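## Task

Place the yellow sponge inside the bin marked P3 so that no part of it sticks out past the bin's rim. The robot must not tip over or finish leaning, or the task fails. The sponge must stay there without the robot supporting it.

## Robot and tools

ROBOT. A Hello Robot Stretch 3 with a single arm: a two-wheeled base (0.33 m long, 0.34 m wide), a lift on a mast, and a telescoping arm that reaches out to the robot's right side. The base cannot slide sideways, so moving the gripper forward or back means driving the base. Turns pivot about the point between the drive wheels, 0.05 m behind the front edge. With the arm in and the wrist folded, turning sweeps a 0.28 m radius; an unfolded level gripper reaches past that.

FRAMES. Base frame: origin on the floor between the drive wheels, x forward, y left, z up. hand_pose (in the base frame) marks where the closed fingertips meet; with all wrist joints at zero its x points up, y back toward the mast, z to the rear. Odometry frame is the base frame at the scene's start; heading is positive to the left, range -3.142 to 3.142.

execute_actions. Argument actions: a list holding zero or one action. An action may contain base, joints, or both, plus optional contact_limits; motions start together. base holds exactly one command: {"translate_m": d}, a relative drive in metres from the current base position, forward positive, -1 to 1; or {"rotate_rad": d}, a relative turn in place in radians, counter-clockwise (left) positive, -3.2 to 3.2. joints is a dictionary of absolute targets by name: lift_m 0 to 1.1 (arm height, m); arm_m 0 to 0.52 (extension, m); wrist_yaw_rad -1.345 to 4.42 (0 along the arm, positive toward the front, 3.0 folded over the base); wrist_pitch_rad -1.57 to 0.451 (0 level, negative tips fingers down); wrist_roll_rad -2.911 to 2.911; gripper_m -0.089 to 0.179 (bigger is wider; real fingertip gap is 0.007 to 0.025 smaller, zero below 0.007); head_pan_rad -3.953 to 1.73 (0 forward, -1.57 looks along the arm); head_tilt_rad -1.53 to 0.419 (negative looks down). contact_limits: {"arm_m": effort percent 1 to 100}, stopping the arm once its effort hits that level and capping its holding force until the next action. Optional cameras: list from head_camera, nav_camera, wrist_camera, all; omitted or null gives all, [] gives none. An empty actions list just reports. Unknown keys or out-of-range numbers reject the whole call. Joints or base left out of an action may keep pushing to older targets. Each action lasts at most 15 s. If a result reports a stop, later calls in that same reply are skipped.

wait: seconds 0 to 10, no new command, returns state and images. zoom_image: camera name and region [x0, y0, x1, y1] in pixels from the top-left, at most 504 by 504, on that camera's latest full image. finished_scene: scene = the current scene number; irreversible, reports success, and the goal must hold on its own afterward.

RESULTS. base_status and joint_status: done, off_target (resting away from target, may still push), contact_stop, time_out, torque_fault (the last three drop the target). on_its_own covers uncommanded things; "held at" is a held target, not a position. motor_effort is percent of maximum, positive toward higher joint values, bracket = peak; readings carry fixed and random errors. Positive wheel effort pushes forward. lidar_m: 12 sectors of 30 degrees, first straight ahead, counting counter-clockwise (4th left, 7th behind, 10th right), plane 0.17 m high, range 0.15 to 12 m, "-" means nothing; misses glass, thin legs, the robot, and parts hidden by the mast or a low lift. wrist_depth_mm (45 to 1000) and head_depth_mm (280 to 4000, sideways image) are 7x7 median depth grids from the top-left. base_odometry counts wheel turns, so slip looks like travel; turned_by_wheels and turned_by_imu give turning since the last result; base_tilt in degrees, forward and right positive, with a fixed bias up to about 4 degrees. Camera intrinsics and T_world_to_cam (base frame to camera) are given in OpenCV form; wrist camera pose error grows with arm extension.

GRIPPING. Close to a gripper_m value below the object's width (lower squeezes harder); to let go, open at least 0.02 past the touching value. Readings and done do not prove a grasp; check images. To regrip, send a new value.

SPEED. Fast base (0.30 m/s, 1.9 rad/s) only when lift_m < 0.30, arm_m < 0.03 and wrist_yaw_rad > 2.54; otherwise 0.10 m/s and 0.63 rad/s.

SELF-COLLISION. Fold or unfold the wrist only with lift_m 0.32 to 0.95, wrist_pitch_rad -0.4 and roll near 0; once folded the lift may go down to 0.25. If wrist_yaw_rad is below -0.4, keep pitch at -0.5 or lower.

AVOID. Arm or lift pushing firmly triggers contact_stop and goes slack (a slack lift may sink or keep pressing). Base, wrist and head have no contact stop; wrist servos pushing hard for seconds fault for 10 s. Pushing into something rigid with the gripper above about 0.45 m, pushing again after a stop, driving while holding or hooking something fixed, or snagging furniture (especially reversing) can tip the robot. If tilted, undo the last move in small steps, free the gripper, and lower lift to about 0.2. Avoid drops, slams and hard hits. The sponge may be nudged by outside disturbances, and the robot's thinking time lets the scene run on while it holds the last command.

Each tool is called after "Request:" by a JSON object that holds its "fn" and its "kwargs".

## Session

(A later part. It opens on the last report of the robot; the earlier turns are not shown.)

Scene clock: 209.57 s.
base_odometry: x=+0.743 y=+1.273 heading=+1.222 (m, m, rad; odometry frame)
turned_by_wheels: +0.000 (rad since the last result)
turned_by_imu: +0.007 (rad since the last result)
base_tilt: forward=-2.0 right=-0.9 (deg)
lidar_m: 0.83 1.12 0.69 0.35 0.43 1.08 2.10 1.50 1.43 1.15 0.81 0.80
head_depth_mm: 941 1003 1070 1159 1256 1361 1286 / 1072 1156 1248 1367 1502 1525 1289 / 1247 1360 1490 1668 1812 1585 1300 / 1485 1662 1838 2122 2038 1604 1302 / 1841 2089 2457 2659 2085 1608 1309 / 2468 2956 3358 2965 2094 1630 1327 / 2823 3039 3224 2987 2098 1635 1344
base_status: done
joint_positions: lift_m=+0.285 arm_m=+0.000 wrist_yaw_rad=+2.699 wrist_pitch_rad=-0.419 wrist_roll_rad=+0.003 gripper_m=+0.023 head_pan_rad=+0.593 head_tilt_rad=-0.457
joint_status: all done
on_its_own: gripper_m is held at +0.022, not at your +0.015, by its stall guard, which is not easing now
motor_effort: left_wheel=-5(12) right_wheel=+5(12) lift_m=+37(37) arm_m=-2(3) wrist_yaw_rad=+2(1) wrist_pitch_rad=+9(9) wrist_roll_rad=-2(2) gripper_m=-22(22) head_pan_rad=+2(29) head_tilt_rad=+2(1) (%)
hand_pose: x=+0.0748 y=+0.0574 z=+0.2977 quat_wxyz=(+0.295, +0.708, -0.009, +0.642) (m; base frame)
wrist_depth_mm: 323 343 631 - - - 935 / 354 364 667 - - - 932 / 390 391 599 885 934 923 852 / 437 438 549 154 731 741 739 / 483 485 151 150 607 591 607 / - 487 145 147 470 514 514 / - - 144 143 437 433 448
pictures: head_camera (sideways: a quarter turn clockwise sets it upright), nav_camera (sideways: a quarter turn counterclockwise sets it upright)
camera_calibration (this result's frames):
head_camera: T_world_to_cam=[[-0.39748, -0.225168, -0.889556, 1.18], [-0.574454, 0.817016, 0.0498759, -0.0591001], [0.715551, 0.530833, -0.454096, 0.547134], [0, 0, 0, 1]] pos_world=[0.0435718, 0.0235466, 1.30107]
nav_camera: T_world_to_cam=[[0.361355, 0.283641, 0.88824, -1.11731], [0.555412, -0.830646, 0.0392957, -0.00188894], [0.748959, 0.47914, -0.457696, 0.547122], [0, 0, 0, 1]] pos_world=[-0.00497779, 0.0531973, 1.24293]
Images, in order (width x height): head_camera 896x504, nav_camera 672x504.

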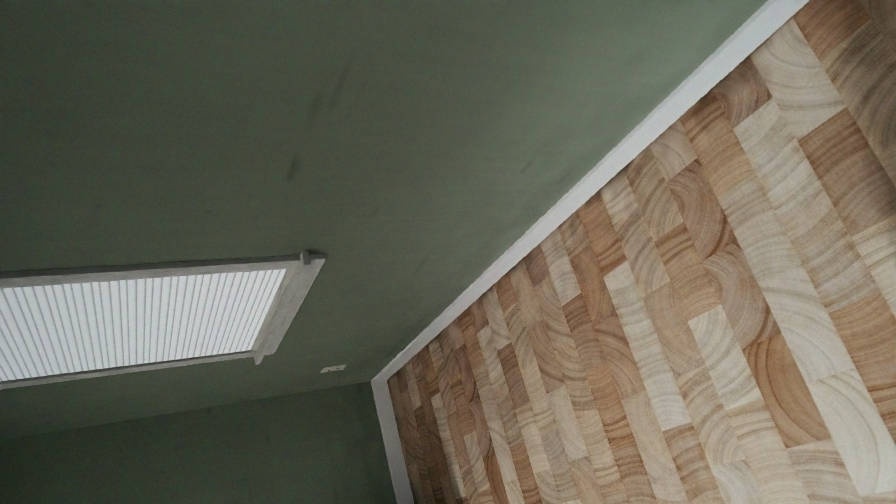

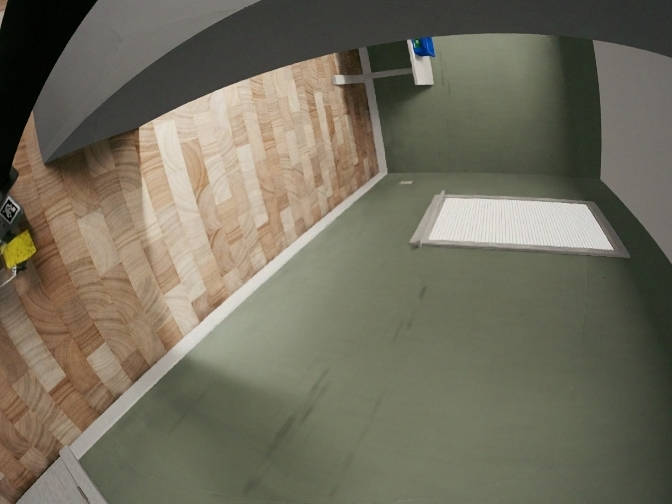

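Request:
{"fn": "zoom_image", "kwargs": {"camera": "nav_camera", "region": [320, 20, 460, 100]}}

Region (320, 20, 460, 100) of nav_camera's 672x504 image, scaled by 3.600, with more detail than that image has; it fills the top 288 rows of this view, and the rest is white.

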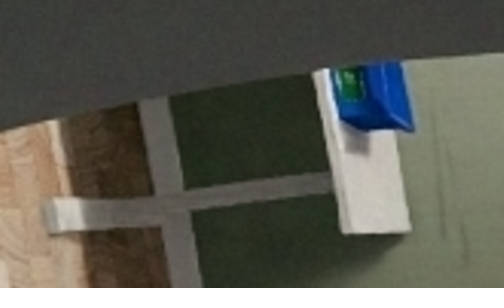

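Request:
{"fn": "execute_actions", "kwargs": {"actions": [{"base": {"rotate_rad": 0.742}, "joints": {"head_pan_rad": 0.7, "head_tilt_rad": -0.3}}], "cameras": []}}

Request:
{"fn": "execute_actions", "kwargs": {"actions": [{"base": {"translate_m": 1.0}}], "cameras": ["head_camera", "nav_camera"]}}

Scene clock: 230.33 s.
base_odometry: x=+0.743 y=+1.273 heading=+1.964 (m, m, rad; odometry frame)
turned_by_wheels: +0.742 (rad since the last result)
turned_by_imu: +0.746 (rad since the last result)
base_tilt: forward=-2.1 right=-1.1 (deg)
lidar_m: 1.43 0.37 0.35 0.55 2.49 1.74 1.43 1.43 0.96 0.80 0.81 0.90
head_depth_mm: 2832 2999 3081 3356 2470 1818 1434 / 2893 3094 2809 3397 2382 1772 1405 / 475 498 527 557 592 632 680 / 352 366 380 397 414 435 456 / 294 301 301 320 344 371 411 / - 287 303 329 359 395 440 / - 295 319 348 381 423 475
base_status: done
joint_positions: lift_m=+0.285 arm_m=+0.000 wrist_yaw_rad=+2.699 wrist_pitch_rad=-0.418 wrist_roll_rad=+0.003 gripper_m=+0.023 head_pan_rad=+0.693 head_tilt_rad=-0.309
joint_status: all done
on_its_own: gripper_m is held at +0.022, not at your +0.015, by its stall guard, which is not easing now
motor_effort: left_wheel=-4(15) right_wheel=+5(12) lift_m=+37(38) arm_m=-2(2) wrist_yaw_rad=+1(1) wrist_pitch_rad=+9(9) wrist_roll_rad=-2(2) gripper_m=-22(22) head_pan_rad=+3(11) head_tilt_rad=+3(14) (%)
hand_pose: x=+0.0748 y=+0.0574 z=+0.2977 quat_wxyz=(+0.295, +0.708, -0.009, +0.642) (m; base frame)
wrist_depth_mm: - 768 511 386 371 567 - / - 882 566 418 425 - - / 827 857 645 409 492 906 996 / 675 679 663 154 578 745 728 / 582 560 151 150 601 606 611 / - 491 146 147 468 513 526 / - - 143 144 432 446 446
pictures: none
No camera images: the call's "cameras" was empty. Leave "cameras" out to get every camera's image.

Scene clock: 235.43 s.
base_odometry: x=+0.360 y=+2.196 heading=+1.964 (m, m, rad; odometry frame)
turned_by_wheels: +0.000 (rad since the last result)
turned_by_imu: +0.007 (rad since the last result)
base_tilt: forward=-2.1 right=-1.1 (deg)
lidar_m: 0.86 2.04 2.64 2.91 0.52 0.54 2.38 1.10 0.58 0.48 0.48 0.53
head_depth_mm: 2006 2114 2237 2400 2469 1815 1427 / 2061 2214 2364 2498 2508 1842 1444 / 2159 2291 2465 2352 2325 1833 1452 / 2244 2386 2543 2044 2563 1857 1468 / 2335 2523 2689 2908 2596 1867 1475 / 2435 2592 2848 3052 2635 1887 1487 / 2568 2796 2969 2676 2635 1900 1496
base_status: done
joint_positions: lift_m=+0.285 arm_m=+0.000 wrist_yaw_rad=+2.699 wrist_pitch_rad=-0.418 wrist_roll_rad=+0.003 gripper_m=+0.023 head_pan_rad=+0.693 head_tilt_rad=-0.309
joint_status: not commanded
on_its_own: gripper_m is held at +0.022, not at your +0.015, by its stall guard, which is not easing now
motor_effort: left_wheel=-5(12) right_wheel=+5(11) lift_m=+37(37) arm_m=-2(2) wrist_yaw_rad=+2(1) wrist_pitch_rad=+10(9) wrist_roll_rad=-2(2) gripper_m=-22(23) head_pan_rad=+1(3) head_tilt_rad=+3(3) (%)
hand_pose: x=+0.0748 y=+0.0574 z=+0.2977 quat_wxyz=(+0.295, +0.708, -0.009, +0.642) (m; base frame)
wrist_depth_mm: - - - - - - - / - - - - - - - / 833 836 879 886 923 922 965 / 669 680 669 153 722 740 737 / 579 557 150 150 593 597 603 / - 490 146 147 473 503 515 / - - 144 143 430 453 446
pictures: head_camera (sideways: a quarter turn clockwise sets it upright), nav_camera (sideways: a quarter turn counterclockwise sets it upright)
camera_calibration (this result's frames):
head_camera: T_world_to_cam=[[-0.268322, -0.176877, -0.946952, 1.25411], [-0.658778, 0.750904, 0.0464088, -0.0540812], [0.702861, 0.636284, -0.318007, 0.370114], [0, 0, 0, 1]] pos_world=[0.0407391, 0.026936, 1.30779]
nav_camera: T_world_to_cam=[[0.226657, 0.231548, 0.946051, -1.19193], [0.631286, -0.774602, 0.0383409, -0.00111623], [0.74169, 0.588538, -0.321742, 0.370244], [0, 0, 0, 1]] pos_world=[-0.00374401, 0.0572208, 1.24679]
Images, in order (width x height): head_camera 896x504, nav_camera 672x504.

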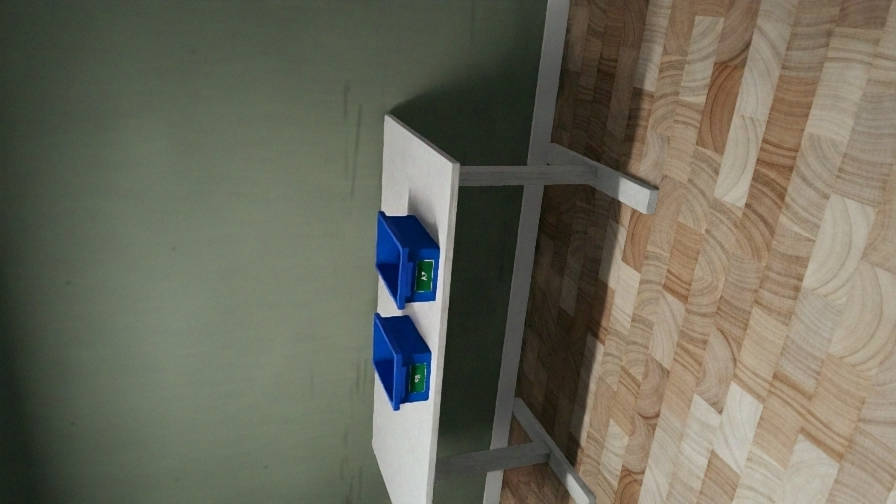

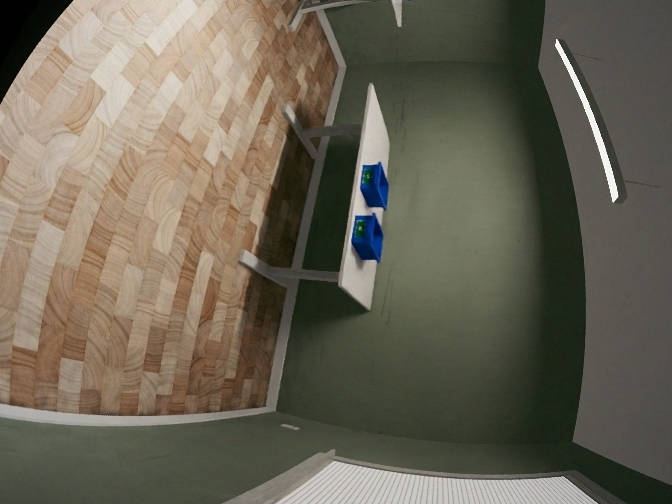

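Request:
{"fn": "zoom_image", "kwargs": {"camera": "head_camera", "region": [360, 200, 470, 420]}}

Region (360, 200, 470, 420) of head_camera's 896x504 image, scaled by 2.291, with more detail than that image has.

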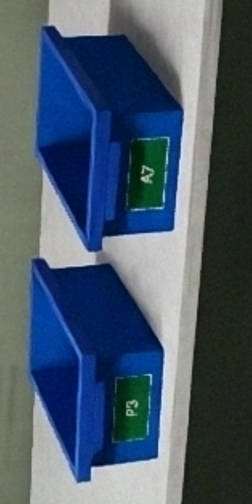

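Request:
{"fn": "zoom_image", "kwargs": {"camera": "head_camera", "region": [395, 350, 445, 410]}}

Region (395, 350, 445, 410) of head_camera's 896x504 image, scaled by 8.400, with more detail than that image has.

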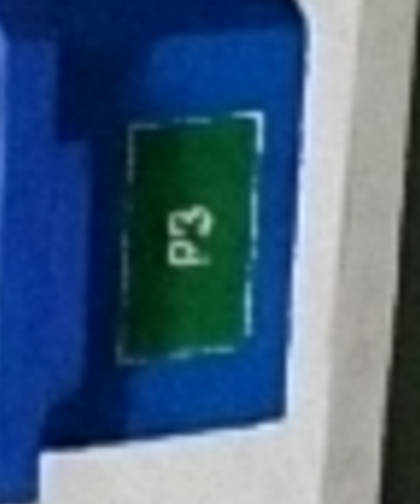

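Request:
{"fn": "execute_actions", "kwargs": {"actions": [{"base": {"rotate_rad": 1.126}, "joints": {"head_pan_rad": -0.45, "head_tilt_rad": -0.4}}], "cameras": []}}

Request:
{"fn": "execute_actions", "kwargs": {"actions": [{"base": {"translate_m": 1.0}}], "cameras": ["head_camera", "nav_camera"]}}

Scene clock: 273.03 s.
base_odometry: x=+0.360 y=+2.196 heading=+3.090 (m, m, rad; odometry frame)
turned_by_wheels: +1.126 (rad since the last result)
turned_by_imu: +1.132 (rad since the last result)
base_tilt: forward=-2.1 right=-1.1 (deg)
lidar_m: 2.65 2.82 0.52 0.56 2.36 0.96 0.56 0.48 0.48 0.56 0.97 2.03
head_depth_mm: 1966 2119 2276 2504 2155 1657 1340 / 2038 2177 2378 2615 2173 1670 1351 / 2110 2276 2415 2607 2194 1672 1351 / 2197 2372 2492 2776 2243 1683 1369 / 2275 2512 2564 2944 2270 1704 1384 / 2394 2603 2661 3102 2298 1709 1385 / 2511 2688 2864 3092 2295 1738 1388
base_status: done
joint_positions: lift_m=+0.285 arm_m=+0.000 wrist_yaw_rad=+2.699 wrist_pitch_rad=-0.418 wrist_roll_rad=+0.003 gripper_m=+0.023 head_pan_rad=-0.443 head_tilt_rad=-0.395
joint_status: all done
on_its_own: gripper_m is held at +0.022, not at your +0.015, by its stall guard, which is not easing now
motor_effort: left_wheel=-4(15) right_wheel=+4(12) lift_m=+37(37) arm_m=-2(3) wrist_yaw_rad=+1(1) wrist_pitch_rad=+9(9) wrist_roll_rad=-2(2) gripper_m=-22(22) head_pan_rad=-2(31) head_tilt_rad=-1(9) (%)
hand_pose: x=+0.0748 y=+0.0574 z=+0.2977 quat_wxyz=(+0.295, +0.708, -0.009, +0.642) (m; base frame)
wrist_depth_mm: - 594 540 - - - - / - 652 584 944 - - - / 812 712 640 620 904 952 989 / 670 682 652 154 716 744 758 / 574 564 151 151 583 607 620 / - 486 146 147 475 504 516 / - - 143 144 434 444 442
pictures: none
No camera images: the call's "cameras" was empty. Leave "cameras" out to get every camera's image.

Scene clock: 278.13 s.
base_odometry: x=-0.639 y=+2.249 heading=+3.089 (m, m, rad; odometry frame)
turned_by_wheels: +0.000 (rad since the last result)
turned_by_imu: +0.007 (rad since the last result)
base_tilt: forward=-2.2 right=-1.1 (deg)
lidar_m: 1.65 2.21 1.82 1.09 1.33 0.90 1.37 1.19 1.19 1.38 1.26 1.70
head_depth_mm: 1387 1486 1601 1231 1013 1648 1345 / 1430 1532 1669 1319 1936 1665 1347 / 1476 1592 1745 1326 2012 1669 1367 / 1538 1665 1826 1308 2042 1701 1366 / 1614 1738 1895 1458 2149 1696 1376 / 1668 1823 1995 1487 2017 1716 1390 / 1747 1919 2129 1507 2219 1737 1399
base_status: done
joint_positions: lift_m=+0.285 arm_m=+0.000 wrist_yaw_rad=+2.699 wrist_pitch_rad=-0.418 wrist_roll_rad=+0.003 gripper_m=+0.023 head_pan_rad=-0.443 head_tilt_rad=-0.396
joint_status: not commanded
on_its_own: gripper_m is held at +0.022, not at your +0.015, by its stall guard, which is not easing now
motor_effort: left_wheel=-4(12) right_wheel=+4(13) lift_m=+37(37) arm_m=-2(2) wrist_yaw_rad=+2(2) wrist_pitch_rad=+9(10) wrist_roll_rad=-2(2) gripper_m=-22(23) head_pan_rad=-2(3) head_tilt_rad=-2(2) (%)
hand_pose: x=+0.0748 y=+0.0574 z=+0.2977 quat_wxyz=(+0.295, +0.708, -0.009, +0.642) (m; base frame)
wrist_depth_mm: 889 - - - - - - / 942 - - - - - - / 786 845 872 883 930 931 974 / 681 695 666 155 707 730 741 / 588 564 151 150 594 591 611 / - 495 146 147 473 514 512 / - - 143 144 433 443 441
pictures: head_camera (sideways: a quarter turn clockwise sets it upright), nav_camera (sideways: a quarter turn counterclockwise sets it upright)
camera_calibration (this result's frames):
head_camera: T_world_to_cam=[[-0.346653, 0.203609, -0.915628, 1.2137], [0.407352, 0.911979, 0.048576, -0.0634007], [0.844924, -0.356144, -0.399081, 0.474755], [0, 0, 0, 1]] pos_world=[0.0454278, -0.0202197, 1.30384]
nav_camera: T_world_to_cam=[[0.378611, -0.142756, 0.91448, -1.15165], [-0.433649, -0.900237, 0.0390056, 0.00451897], [0.817681, -0.411331, -0.402746, 0.475198], [0, 0, 0, 1]] pos_world=[0.0494254, 0.0351274, 1.24437]
Images, in order (width x height): head_camera 896x504, nav_camera 672x504.

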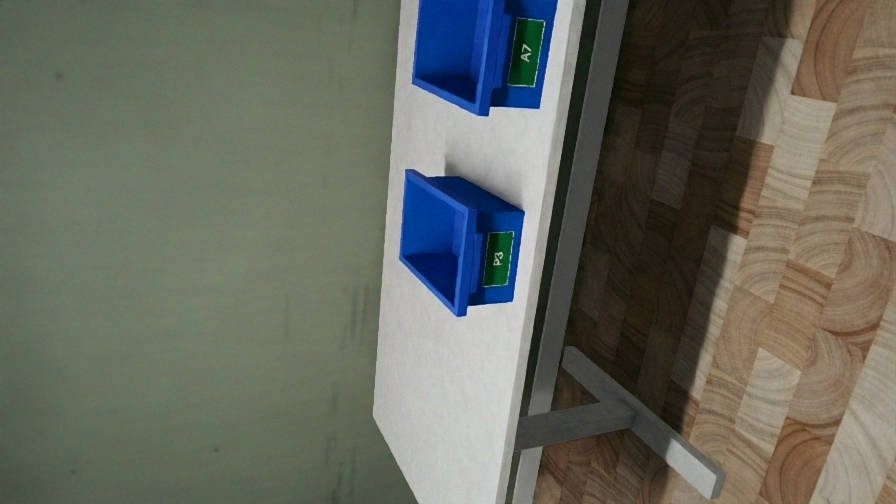

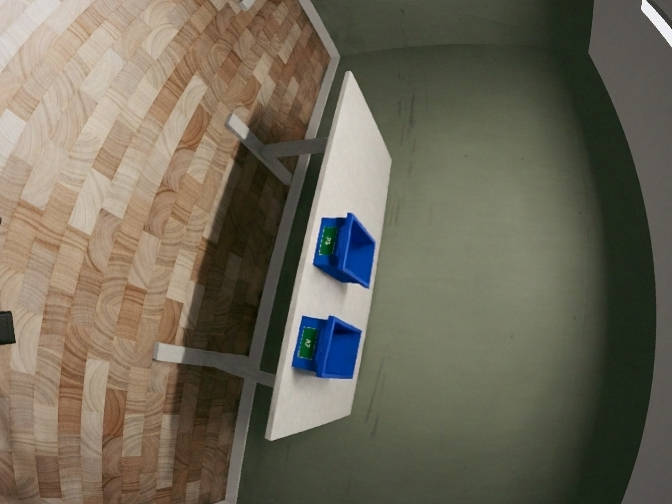

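Request:
{"fn": "zoom_image", "kwargs": {"camera": "head_camera", "region": [385, 155, 553, 330]}}

Region (385, 155, 553, 330) of head_camera's 896x504 image, scaled by 2.880, with more detail than that image has; it fills the left 484 columns of this view, and the rest is white.

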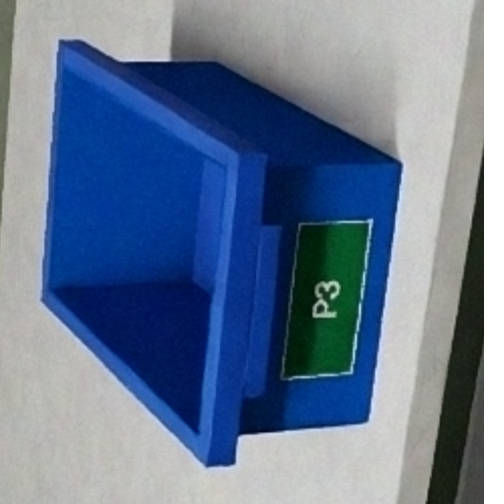

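Request:
{"fn": "execute_actions", "kwargs": {"actions": [{"base": {"translate_m": 0.59}, "joints": {"lift_m": 1.015, "wrist_yaw_rad": 0.0, "head_pan_rad": -0.75, "head_tilt_rad": -0.65}}], "cameras": ["head_camera", "wrist_camera"]}}

Scene clock: 298.97 s.
base_odometry: x=-1.228 y=+2.279 heading=+3.089 (m, m, rad; odometry frame)
turned_by_wheels: +0.000 (rad since the last result)
turned_by_imu: +0.002 (rad since the last result)
base_tilt: forward=-1.9 right=-1.0 (deg)
lidar_m: 1.06 1.72 1.62 1.74 1.75 1.42 1.85 1.61 1.61 1.00 1.29 1.29
head_depth_mm: 1055 1179 1200 898 740 1362 1177 / 1060 1191 1211 866 723 1376 1172 / 1070 1196 1234 909 714 1386 1181 / 1078 1208 1250 888 725 1402 1191 / 1084 1224 1266 942 769 1397 1191 / 1091 1227 1285 949 775 1415 1207 / 1100 1239 1310 962 781 1421 1213
base_status: done
joint_positions: lift_m=+1.015 arm_m=+0.000 wrist_yaw_rad=+0.002 wrist_pitch_rad=-0.418 wrist_roll_rad=+0.003 gripper_m=+0.023 head_pan_rad=-0.743 head_tilt_rad=-0.642
joint_status: all done
on_its_own: gripper_m is held at +0.022, not at your +0.015, by its stall guard, which is not easing now
motor_effort: left_wheel=-5(11) right_wheel=+4(10) lift_m=+46(49) arm_m=-2(2) wrist_yaw_rad=-2(1) wrist_pitch_rad=+9(9) wrist_roll_rad=-2(2) gripper_m=-22(22) head_pan_rad=-3(21) head_tilt_rad=-3(19) (%)
hand_pose: x=-0.0212 y=-0.3697 z=+1.0275 quat_wxyz=(+0.691, +0.147, -0.692, -0.147) (m; base frame)
wrist_depth_mm: 829 954 - - - - - / 880 - - - - - - / 854 705 900 - - - - / 699 657 567 154 - - - / 574 544 151 151 - - - / 486 492 147 147 - - - / 424 - - 144 - - -
pictures: head_camera (sideways: a quarter turn clockwise sets it upright), wrist_camera
camera_calibration (this result's frames):
head_camera: T_world_to_cam=[[-0.426399, 0.439745, -0.790448, 1.05094], [0.667936, 0.742352, 0.0526764, -0.0703123], [0.609955, -0.505508, -0.61026, 0.750958], [0, 0, 0, 1]] pos_world=[0.037035, -0.0303353, 1.2927]
wrist_camera: T_world_to_cam=[[-0.999159, -0.0180602, 0.0368071, -0.0706996], [-0.0404241, 0.583791, -0.810897, 1.07843], [-0.00684266, -0.811703, -0.58403, 0.469572], [0, 0, 0, 1]] pos_world=[-0.0238326, -0.249699, 1.15134]
Images, in order (width x height): head_camera 896x504, wrist_camera 644x364.

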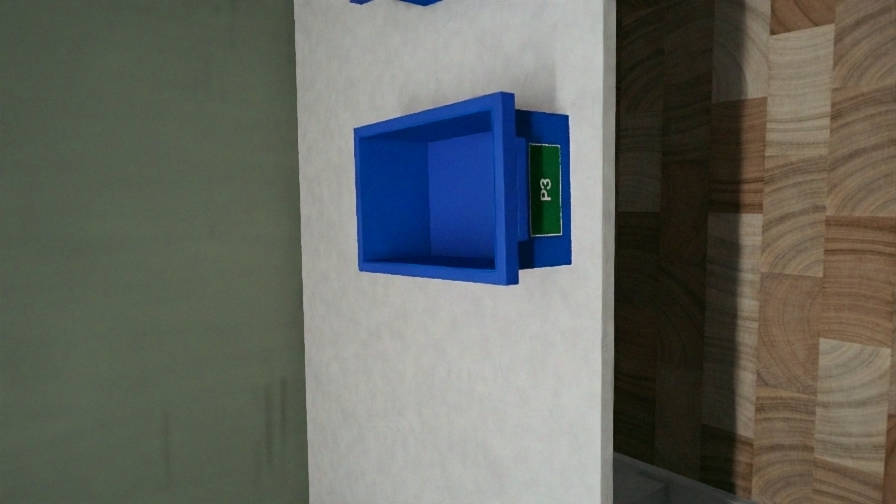

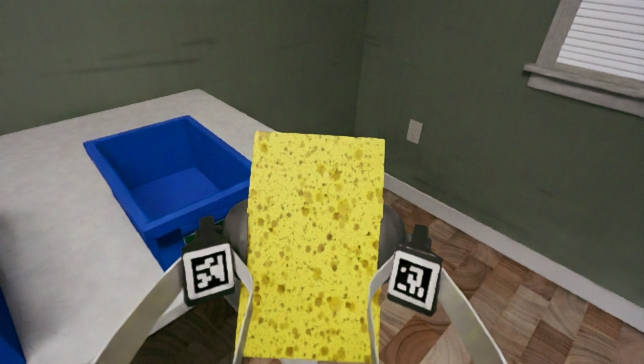

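Request:
{"fn": "zoom_image", "kwargs": {"camera": "head_camera", "region": [340, 80, 592, 300]}}

Region (340, 80, 592, 300) of head_camera's 896x504 image, scaled by 2.000, with more detail than that image has; it fills the top 440 rows of this view, and the rest is white.

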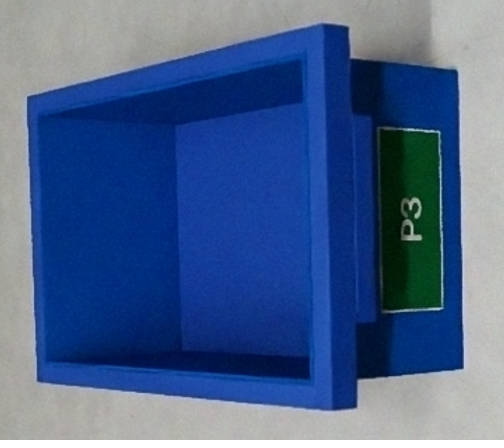

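Request:
{"fn": "execute_actions", "kwargs": {"actions": [{"base": {"rotate_rad": 0.808}, "joints": {"wrist_pitch_rad": -1.2, "arm_m": 0.47, "head_pan_rad": -1.5, "head_tilt_rad": -0.65}}], "cameras": ["head_camera", "wrist_camera"]}}

Scene clock: 318.03 s.
base_odometry: x=-1.228 y=+2.279 heading=-2.386 (m, m, rad; odometry frame)
turned_by_wheels: +0.808 (rad since the last result)
turned_by_imu: +0.813 (rad since the last result)
base_tilt: forward=-2.3 right=-1.0 (deg)
lidar_m: 1.63 1.80 1.33 1.31 1.71 1.66 1.61 1.69 1.00 1.29 1.06 1.90
head_depth_mm: 1018 1192 1197 899 739 1365 1171 / - 1231 1209 844 713 1372 1184 / 1058 1188 1174 884 725 1373 1179 / 1092 1222 1255 896 762 1383 1194 / 1099 1237 1272 938 793 1401 1190 / 1113 1257 1287 952 798 1410 1209 / 1126 1274 1303 961 805 1406 1211
base_status: done
joint_positions: lift_m=+1.015 arm_m=+0.470 wrist_yaw_rad=+0.000 wrist_pitch_rad=-1.202 wrist_roll_rad=+0.003 gripper_m=+0.023 head_pan_rad=-1.493 head_tilt_rad=-0.642
joint_status: all done
on_its_own: gripper_m is held at +0.022, not at your +0.015, by its stall guard, which is not easing now
motor_effort: left_wheel=-4(12) right_wheel=+3(9) lift_m=+46(46) arm_m=+3(3) wrist_yaw_rad=+0(2) wrist_pitch_rad=+1(10) wrist_roll_rad=-2(2) gripper_m=-22(22) head_pan_rad=-2(32) head_tilt_rad=-3(3) (%)
hand_pose: x=-0.0216 y=-0.6844 z=+0.9058 quat_wxyz=(+0.582, +0.399, -0.584, -0.401) (m; base frame)
wrist_depth_mm: 373 384 382 386 390 387 394 / 370 368 254 256 255 380 380 / 362 358 288 324 317 370 328 / 351 352 260 154 274 363 322 / 341 341 151 150 231 353 317 / 331 332 147 147 227 337 316 / 322 320 266 143 236 332 306
pictures: head_camera (sideways: a quarter turn clockwise sets it upright), wrist_camera
camera_calibration (this result's frames):
head_camera: T_world_to_cam=[[-0.0121311, 0.612553, -0.790336, 1.04827], [0.994756, 0.0876676, 0.0526783, -0.0723084], [0.101555, -0.785553, -0.610405, 0.754248], [0, 0, 0, 1]] pos_world=[0.00804816, -0.0432812, 1.29269]
wrist_camera: T_world_to_cam=[[-0.999209, -0.0369695, 0.0146711, -0.0652619], [-0.0388577, 0.986075, -0.161697, 0.850764], [-0.008489, -0.162139, -0.986731, 0.952377], [0, 0, 0, 1]] pos_world=[-0.0240668, -0.686913, 1.07826]
Images, in order (width x height): head_camera 896x504, wrist_camera 644x364.

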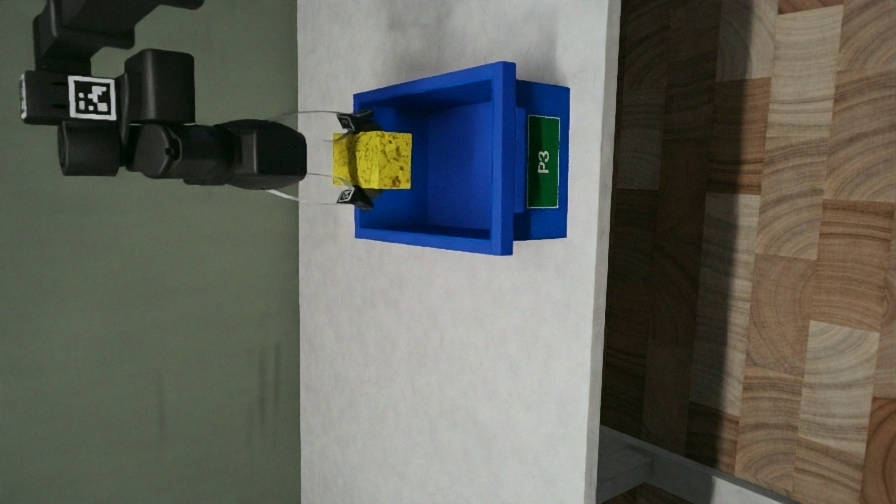

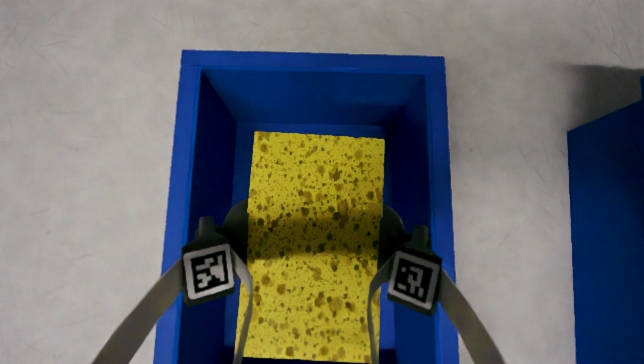

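Request:
{"fn": "execute_actions", "kwargs": {"actions": [{"joints": {"lift_m": 0.869}}], "cameras": ["head_camera", "wrist_camera"]}}

Scene clock: 329.20 s.
base_odometry: x=-1.228 y=+2.279 heading=-2.386 (m, m, rad; odometry frame)
turned_by_wheels: +0.000 (rad since the last result)
turned_by_imu: -0.001 (rad since the last result)
base_tilt: forward=-1.9 right=-1.1 (deg)
lidar_m: 1.62 1.79 1.32 1.31 1.72 1.66 1.61 1.68 1.00 1.29 1.06 1.89
head_depth_mm: 1051 1164 - 868 741 1365 1170 / 1062 1174 - 823 714 1372 1175 / 1074 1199 1290 828 726 1379 1176 / 1091 1221 1254 898 762 1393 1189 / 1103 1236 1275 935 792 1405 1191 / 1111 1254 1293 946 797 1413 1206 / 1127 1279 1308 957 804 1411 1214
base_status: not commanded
joint_positions: lift_m=+0.869 arm_m=+0.470 wrist_yaw_rad=+0.000 wrist_pitch_rad=-1.202 wrist_roll_rad=+0.003 gripper_m=+0.023 head_pan_rad=-1.493 head_tilt_rad=-0.642
joint_status: all done
on_its_own: gripper_m is held at +0.022, not at your +0.015, by its stall guard, which is not easing now
motor_effort: left_wheel=-4(4) right_wheel=+4(4) lift_m=+37(40) arm_m=+3(3) wrist_yaw_rad=+0(1) wrist_pitch_rad=+1(1) wrist_roll_rad=-2(2) gripper_m=-23(22) head_pan_rad=-3(3) head_tilt_rad=-3(4) (%)
hand_pose: x=-0.0216 y=-0.6844 z=+0.7601 quat_wxyz=(+0.582, +0.399, -0.584, -0.401) (m; base frame)
wrist_depth_mm: 118 161 198 196 194 144 99 / 118 162 218 218 218 143 96 / 119 163 210 213 213 142 95 / 119 163 204 153 206 142 95 / 120 164 151 151 199 141 95 / 120 153 147 147 192 140 94 / 120 180 189 144 191 129 94
pictures: head_camera (sideways: a quarter turn clockwise sets it upright), wrist_camera
camera_calibration (this result's frames):
head_camera: T_world_to_cam=[[-0.0121311, 0.612553, -0.790336, 1.04827], [0.994756, 0.0876675, 0.0526783, -0.0723084], [0.101555, -0.785552, -0.610405, 0.754248], [0, 0, 0, 1]] pos_world=[0.00804816, -0.0432812, 1.29269]
wrist_camera: T_world_to_cam=[[-0.999209, -0.0369718, 0.0146649, -0.0631195], [-0.0388576, 0.986102, -0.161531, 0.827055], [-0.00848903, -0.161973, -0.986759, 0.808736], [0, 0, 0, 1]] pos_world=[-0.0240668, -0.686901, 0.932548]
Images, in order (width x height): head_camera 896x504, wrist_camera 644x364.

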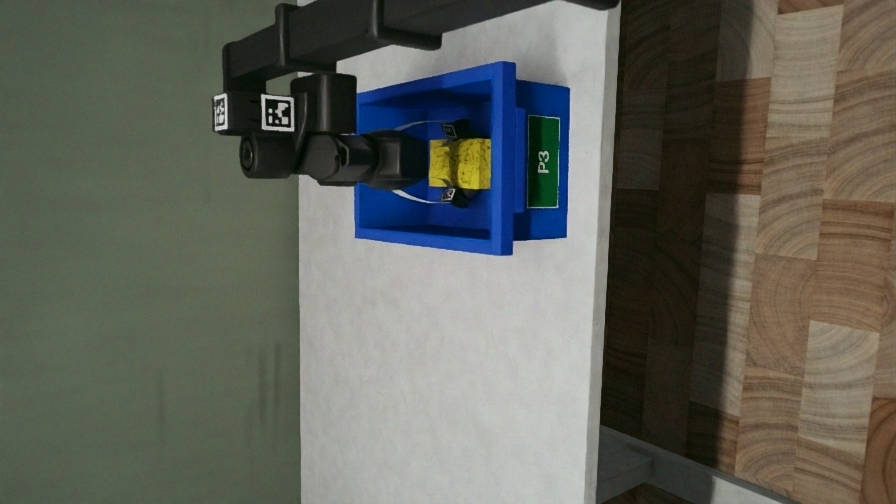

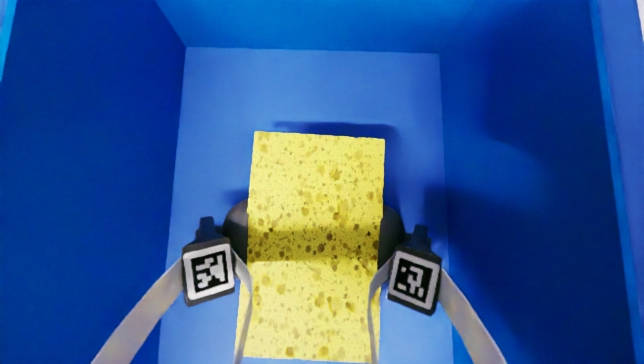

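Request:
{"fn": "execute_actions", "kwargs": {"actions": [{"joints": {"gripper_m": 0.1}}], "cameras": ["wrist_camera"]}}

Scene clock: 333.17 s.
base_odometry: x=-1.228 y=+2.279 heading=-2.386 (m, m, rad; odometry frame)
turned_by_wheels: +0.000 (rad since the last result)
turned_by_imu: -0.001 (rad since the last result)
base_tilt: forward=-2.0 right=-1.2 (deg)
lidar_m: 1.63 1.79 1.32 1.31 1.71 1.66 1.61 1.68 1.00 1.29 1.06 1.90
head_depth_mm: 1049 1166 - 871 740 1370 1170 / 1059 1176 - 823 710 1368 1182 / 1076 1199 1296 841 724 1399 1185 / 1084 1224 1253 897 761 1398 1192 / 1102 1235 1273 940 791 1412 1194 / 1113 1253 1284 943 798 1401 1207 / 1131 1272 1310 958 805 1399 1209
base_status: not commanded
joint_positions: lift_m=+0.869 arm_m=+0.470 wrist_yaw_rad=+0.000 wrist_pitch_rad=-1.202 wrist_roll_rad=+0.003 gripper_m=+0.100 head_pan_rad=-1.493 head_tilt_rad=-0.642
joint_status: all done
motor_effort: left_wheel=-4(4) right_wheel=+4(4) lift_m=+37(37) arm_m=+3(3) wrist_yaw_rad=+1(0) wrist_pitch_rad=+1(2) wrist_roll_rad=-2(2) gripper_m=+1(92) head_pan_rad=-4(3) head_tilt_rad=-2(2) (%)
hand_pose: x=-0.0216 y=-0.6844 z=+0.7601 quat_wxyz=(+0.582, +0.399, -0.584, -0.401) (m; base frame)
wrist_depth_mm: 118 161 197 195 194 144 100 / 118 161 216 219 218 143 97 / 119 163 211 212 212 142 96 / 119 164 205 162 207 141 95 / 120 153 198 157 201 140 95 / 120 143 154 154 196 130 94 / - 178 190 150 192 149 94
pictures: wrist_camera
camera_calibration (this result's frames):
wrist_camera: T_world_to_cam=[[-0.999209, -0.0369715, 0.0146649, -0.0631193], [-0.0388573, 0.986102, -0.161531, 0.827055], [-0.00848904, -0.161973, -0.986759, 0.808736], [0, 0, 0, 1]] pos_world=[-0.0240668, -0.686901, 0.932548]
Images, in order (width x height): wrist_camera 644x364.

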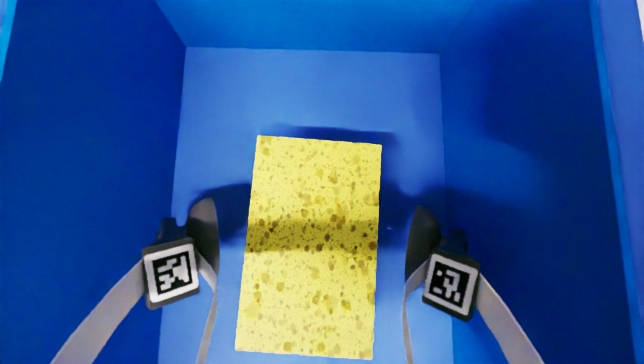

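Request:
{"fn": "execute_actions", "kwargs": {"actions": [{"joints": {"lift_m": 0.98}}], "cameras": ["head_camera", "wrist_camera"]}}

Scene clock: 336.17 s.
base_odometry: x=-1.228 y=+2.279 heading=-2.386 (m, m, rad; odometry frame)
turned_by_wheels: +0.000 (rad since the last result)
turned_by_imu: -0.001 (rad since the last result)
base_tilt: forward=-2.2 right=-1.1 (deg)
lidar_m: 1.63 1.78 1.33 1.31 1.72 1.66 1.60 1.69 1.00 1.29 1.06 1.89
head_depth_mm: 1037 1214 1193 897 737 1367 1167 / 1036 - 1209 840 711 1374 1174 / 1070 1209 1175 884 723 1382 1184 / 1083 1227 1251 892 759 1393 1190 / 1097 1244 1268 935 792 1400 1191 / 1108 1252 1284 951 796 1416 1202 / 1126 1275 1315 958 808 1393 1210
base_status: not commanded
joint_positions: lift_m=+0.980 arm_m=+0.470 wrist_yaw_rad=+0.000 wrist_pitch_rad=-1.202 wrist_roll_rad=+0.003 gripper_m=+0.100 head_pan_rad=-1.493 head_tilt_rad=-0.642
joint_status: all done
motor_effort: left_wheel=-4(4) right_wheel=+4(4) lift_m=+45(44) arm_m=+3(3) wrist_yaw_rad=+0(0) wrist_pitch_rad=+1(1) wrist_roll_rad=-2(2) gripper_m=+0(1) head_pan_rad=-3(2) head_tilt_rad=-2(4) (%)
hand_pose: x=-0.0216 y=-0.6844 z=+0.8708 quat_wxyz=(+0.582, +0.399, -0.584, -0.401) (m; base frame)
wrist_depth_mm: 340 340 219 217 350 348 352 / 336 332 253 257 240 338 345 / 322 319 320 326 275 333 334 / 316 311 313 270 276 323 322 / 307 308 307 267 306 314 312 / 299 301 299 261 302 309 308 / 293 195 292 294 264 297 298
pictures: head_camera (sideways: a quarter turn clockwise sets it upright), wrist_camera
camera_calibration (this result's frames):
head_camera: T_world_to_cam=[[-0.0121311, 0.612553, -0.790336, 1.04827], [0.994756, 0.0876676, 0.0526783, -0.0723084], [0.101555, -0.785553, -0.610405, 0.754248], [0, 0, 0, 1]] pos_world=[0.00804816, -0.0432812, 1.29269]
wrist_camera: T_world_to_cam=[[-0.999209, -0.0369716, 0.0146649, -0.0647429], [-0.0388573, 0.986102, -0.16153, 0.844939], [-0.00848906, -0.161972, -0.986759, 0.917982], [0, 0, 0, 1]] pos_world=[-0.0240668, -0.686902, 1.04326]
Images, in order (width x height): head_camera 896x504, wrist_camera 644x364.

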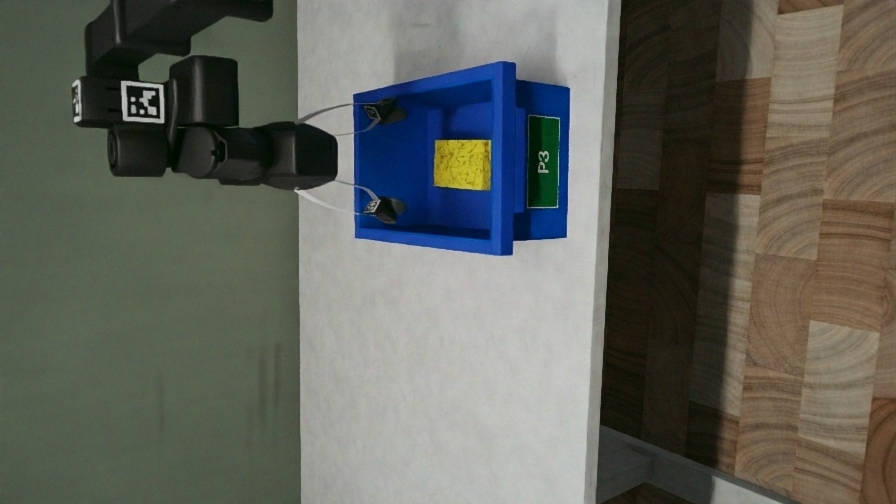

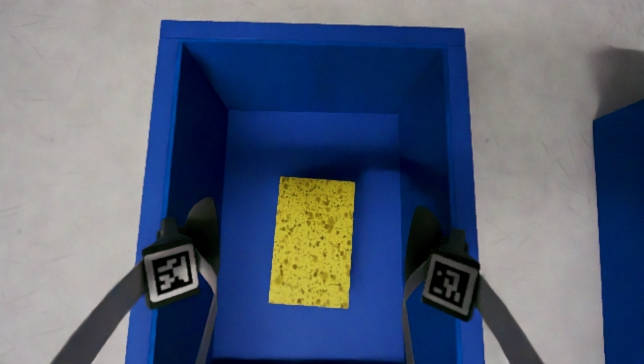

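The sponge is lying flat in the middle of bin P3 and the gripper is clear of it, so I'm ending scene 1.

Request:
{"fn": "finished_scene", "kwargs": {"scene": 1}}

The scene is finished: the task was done.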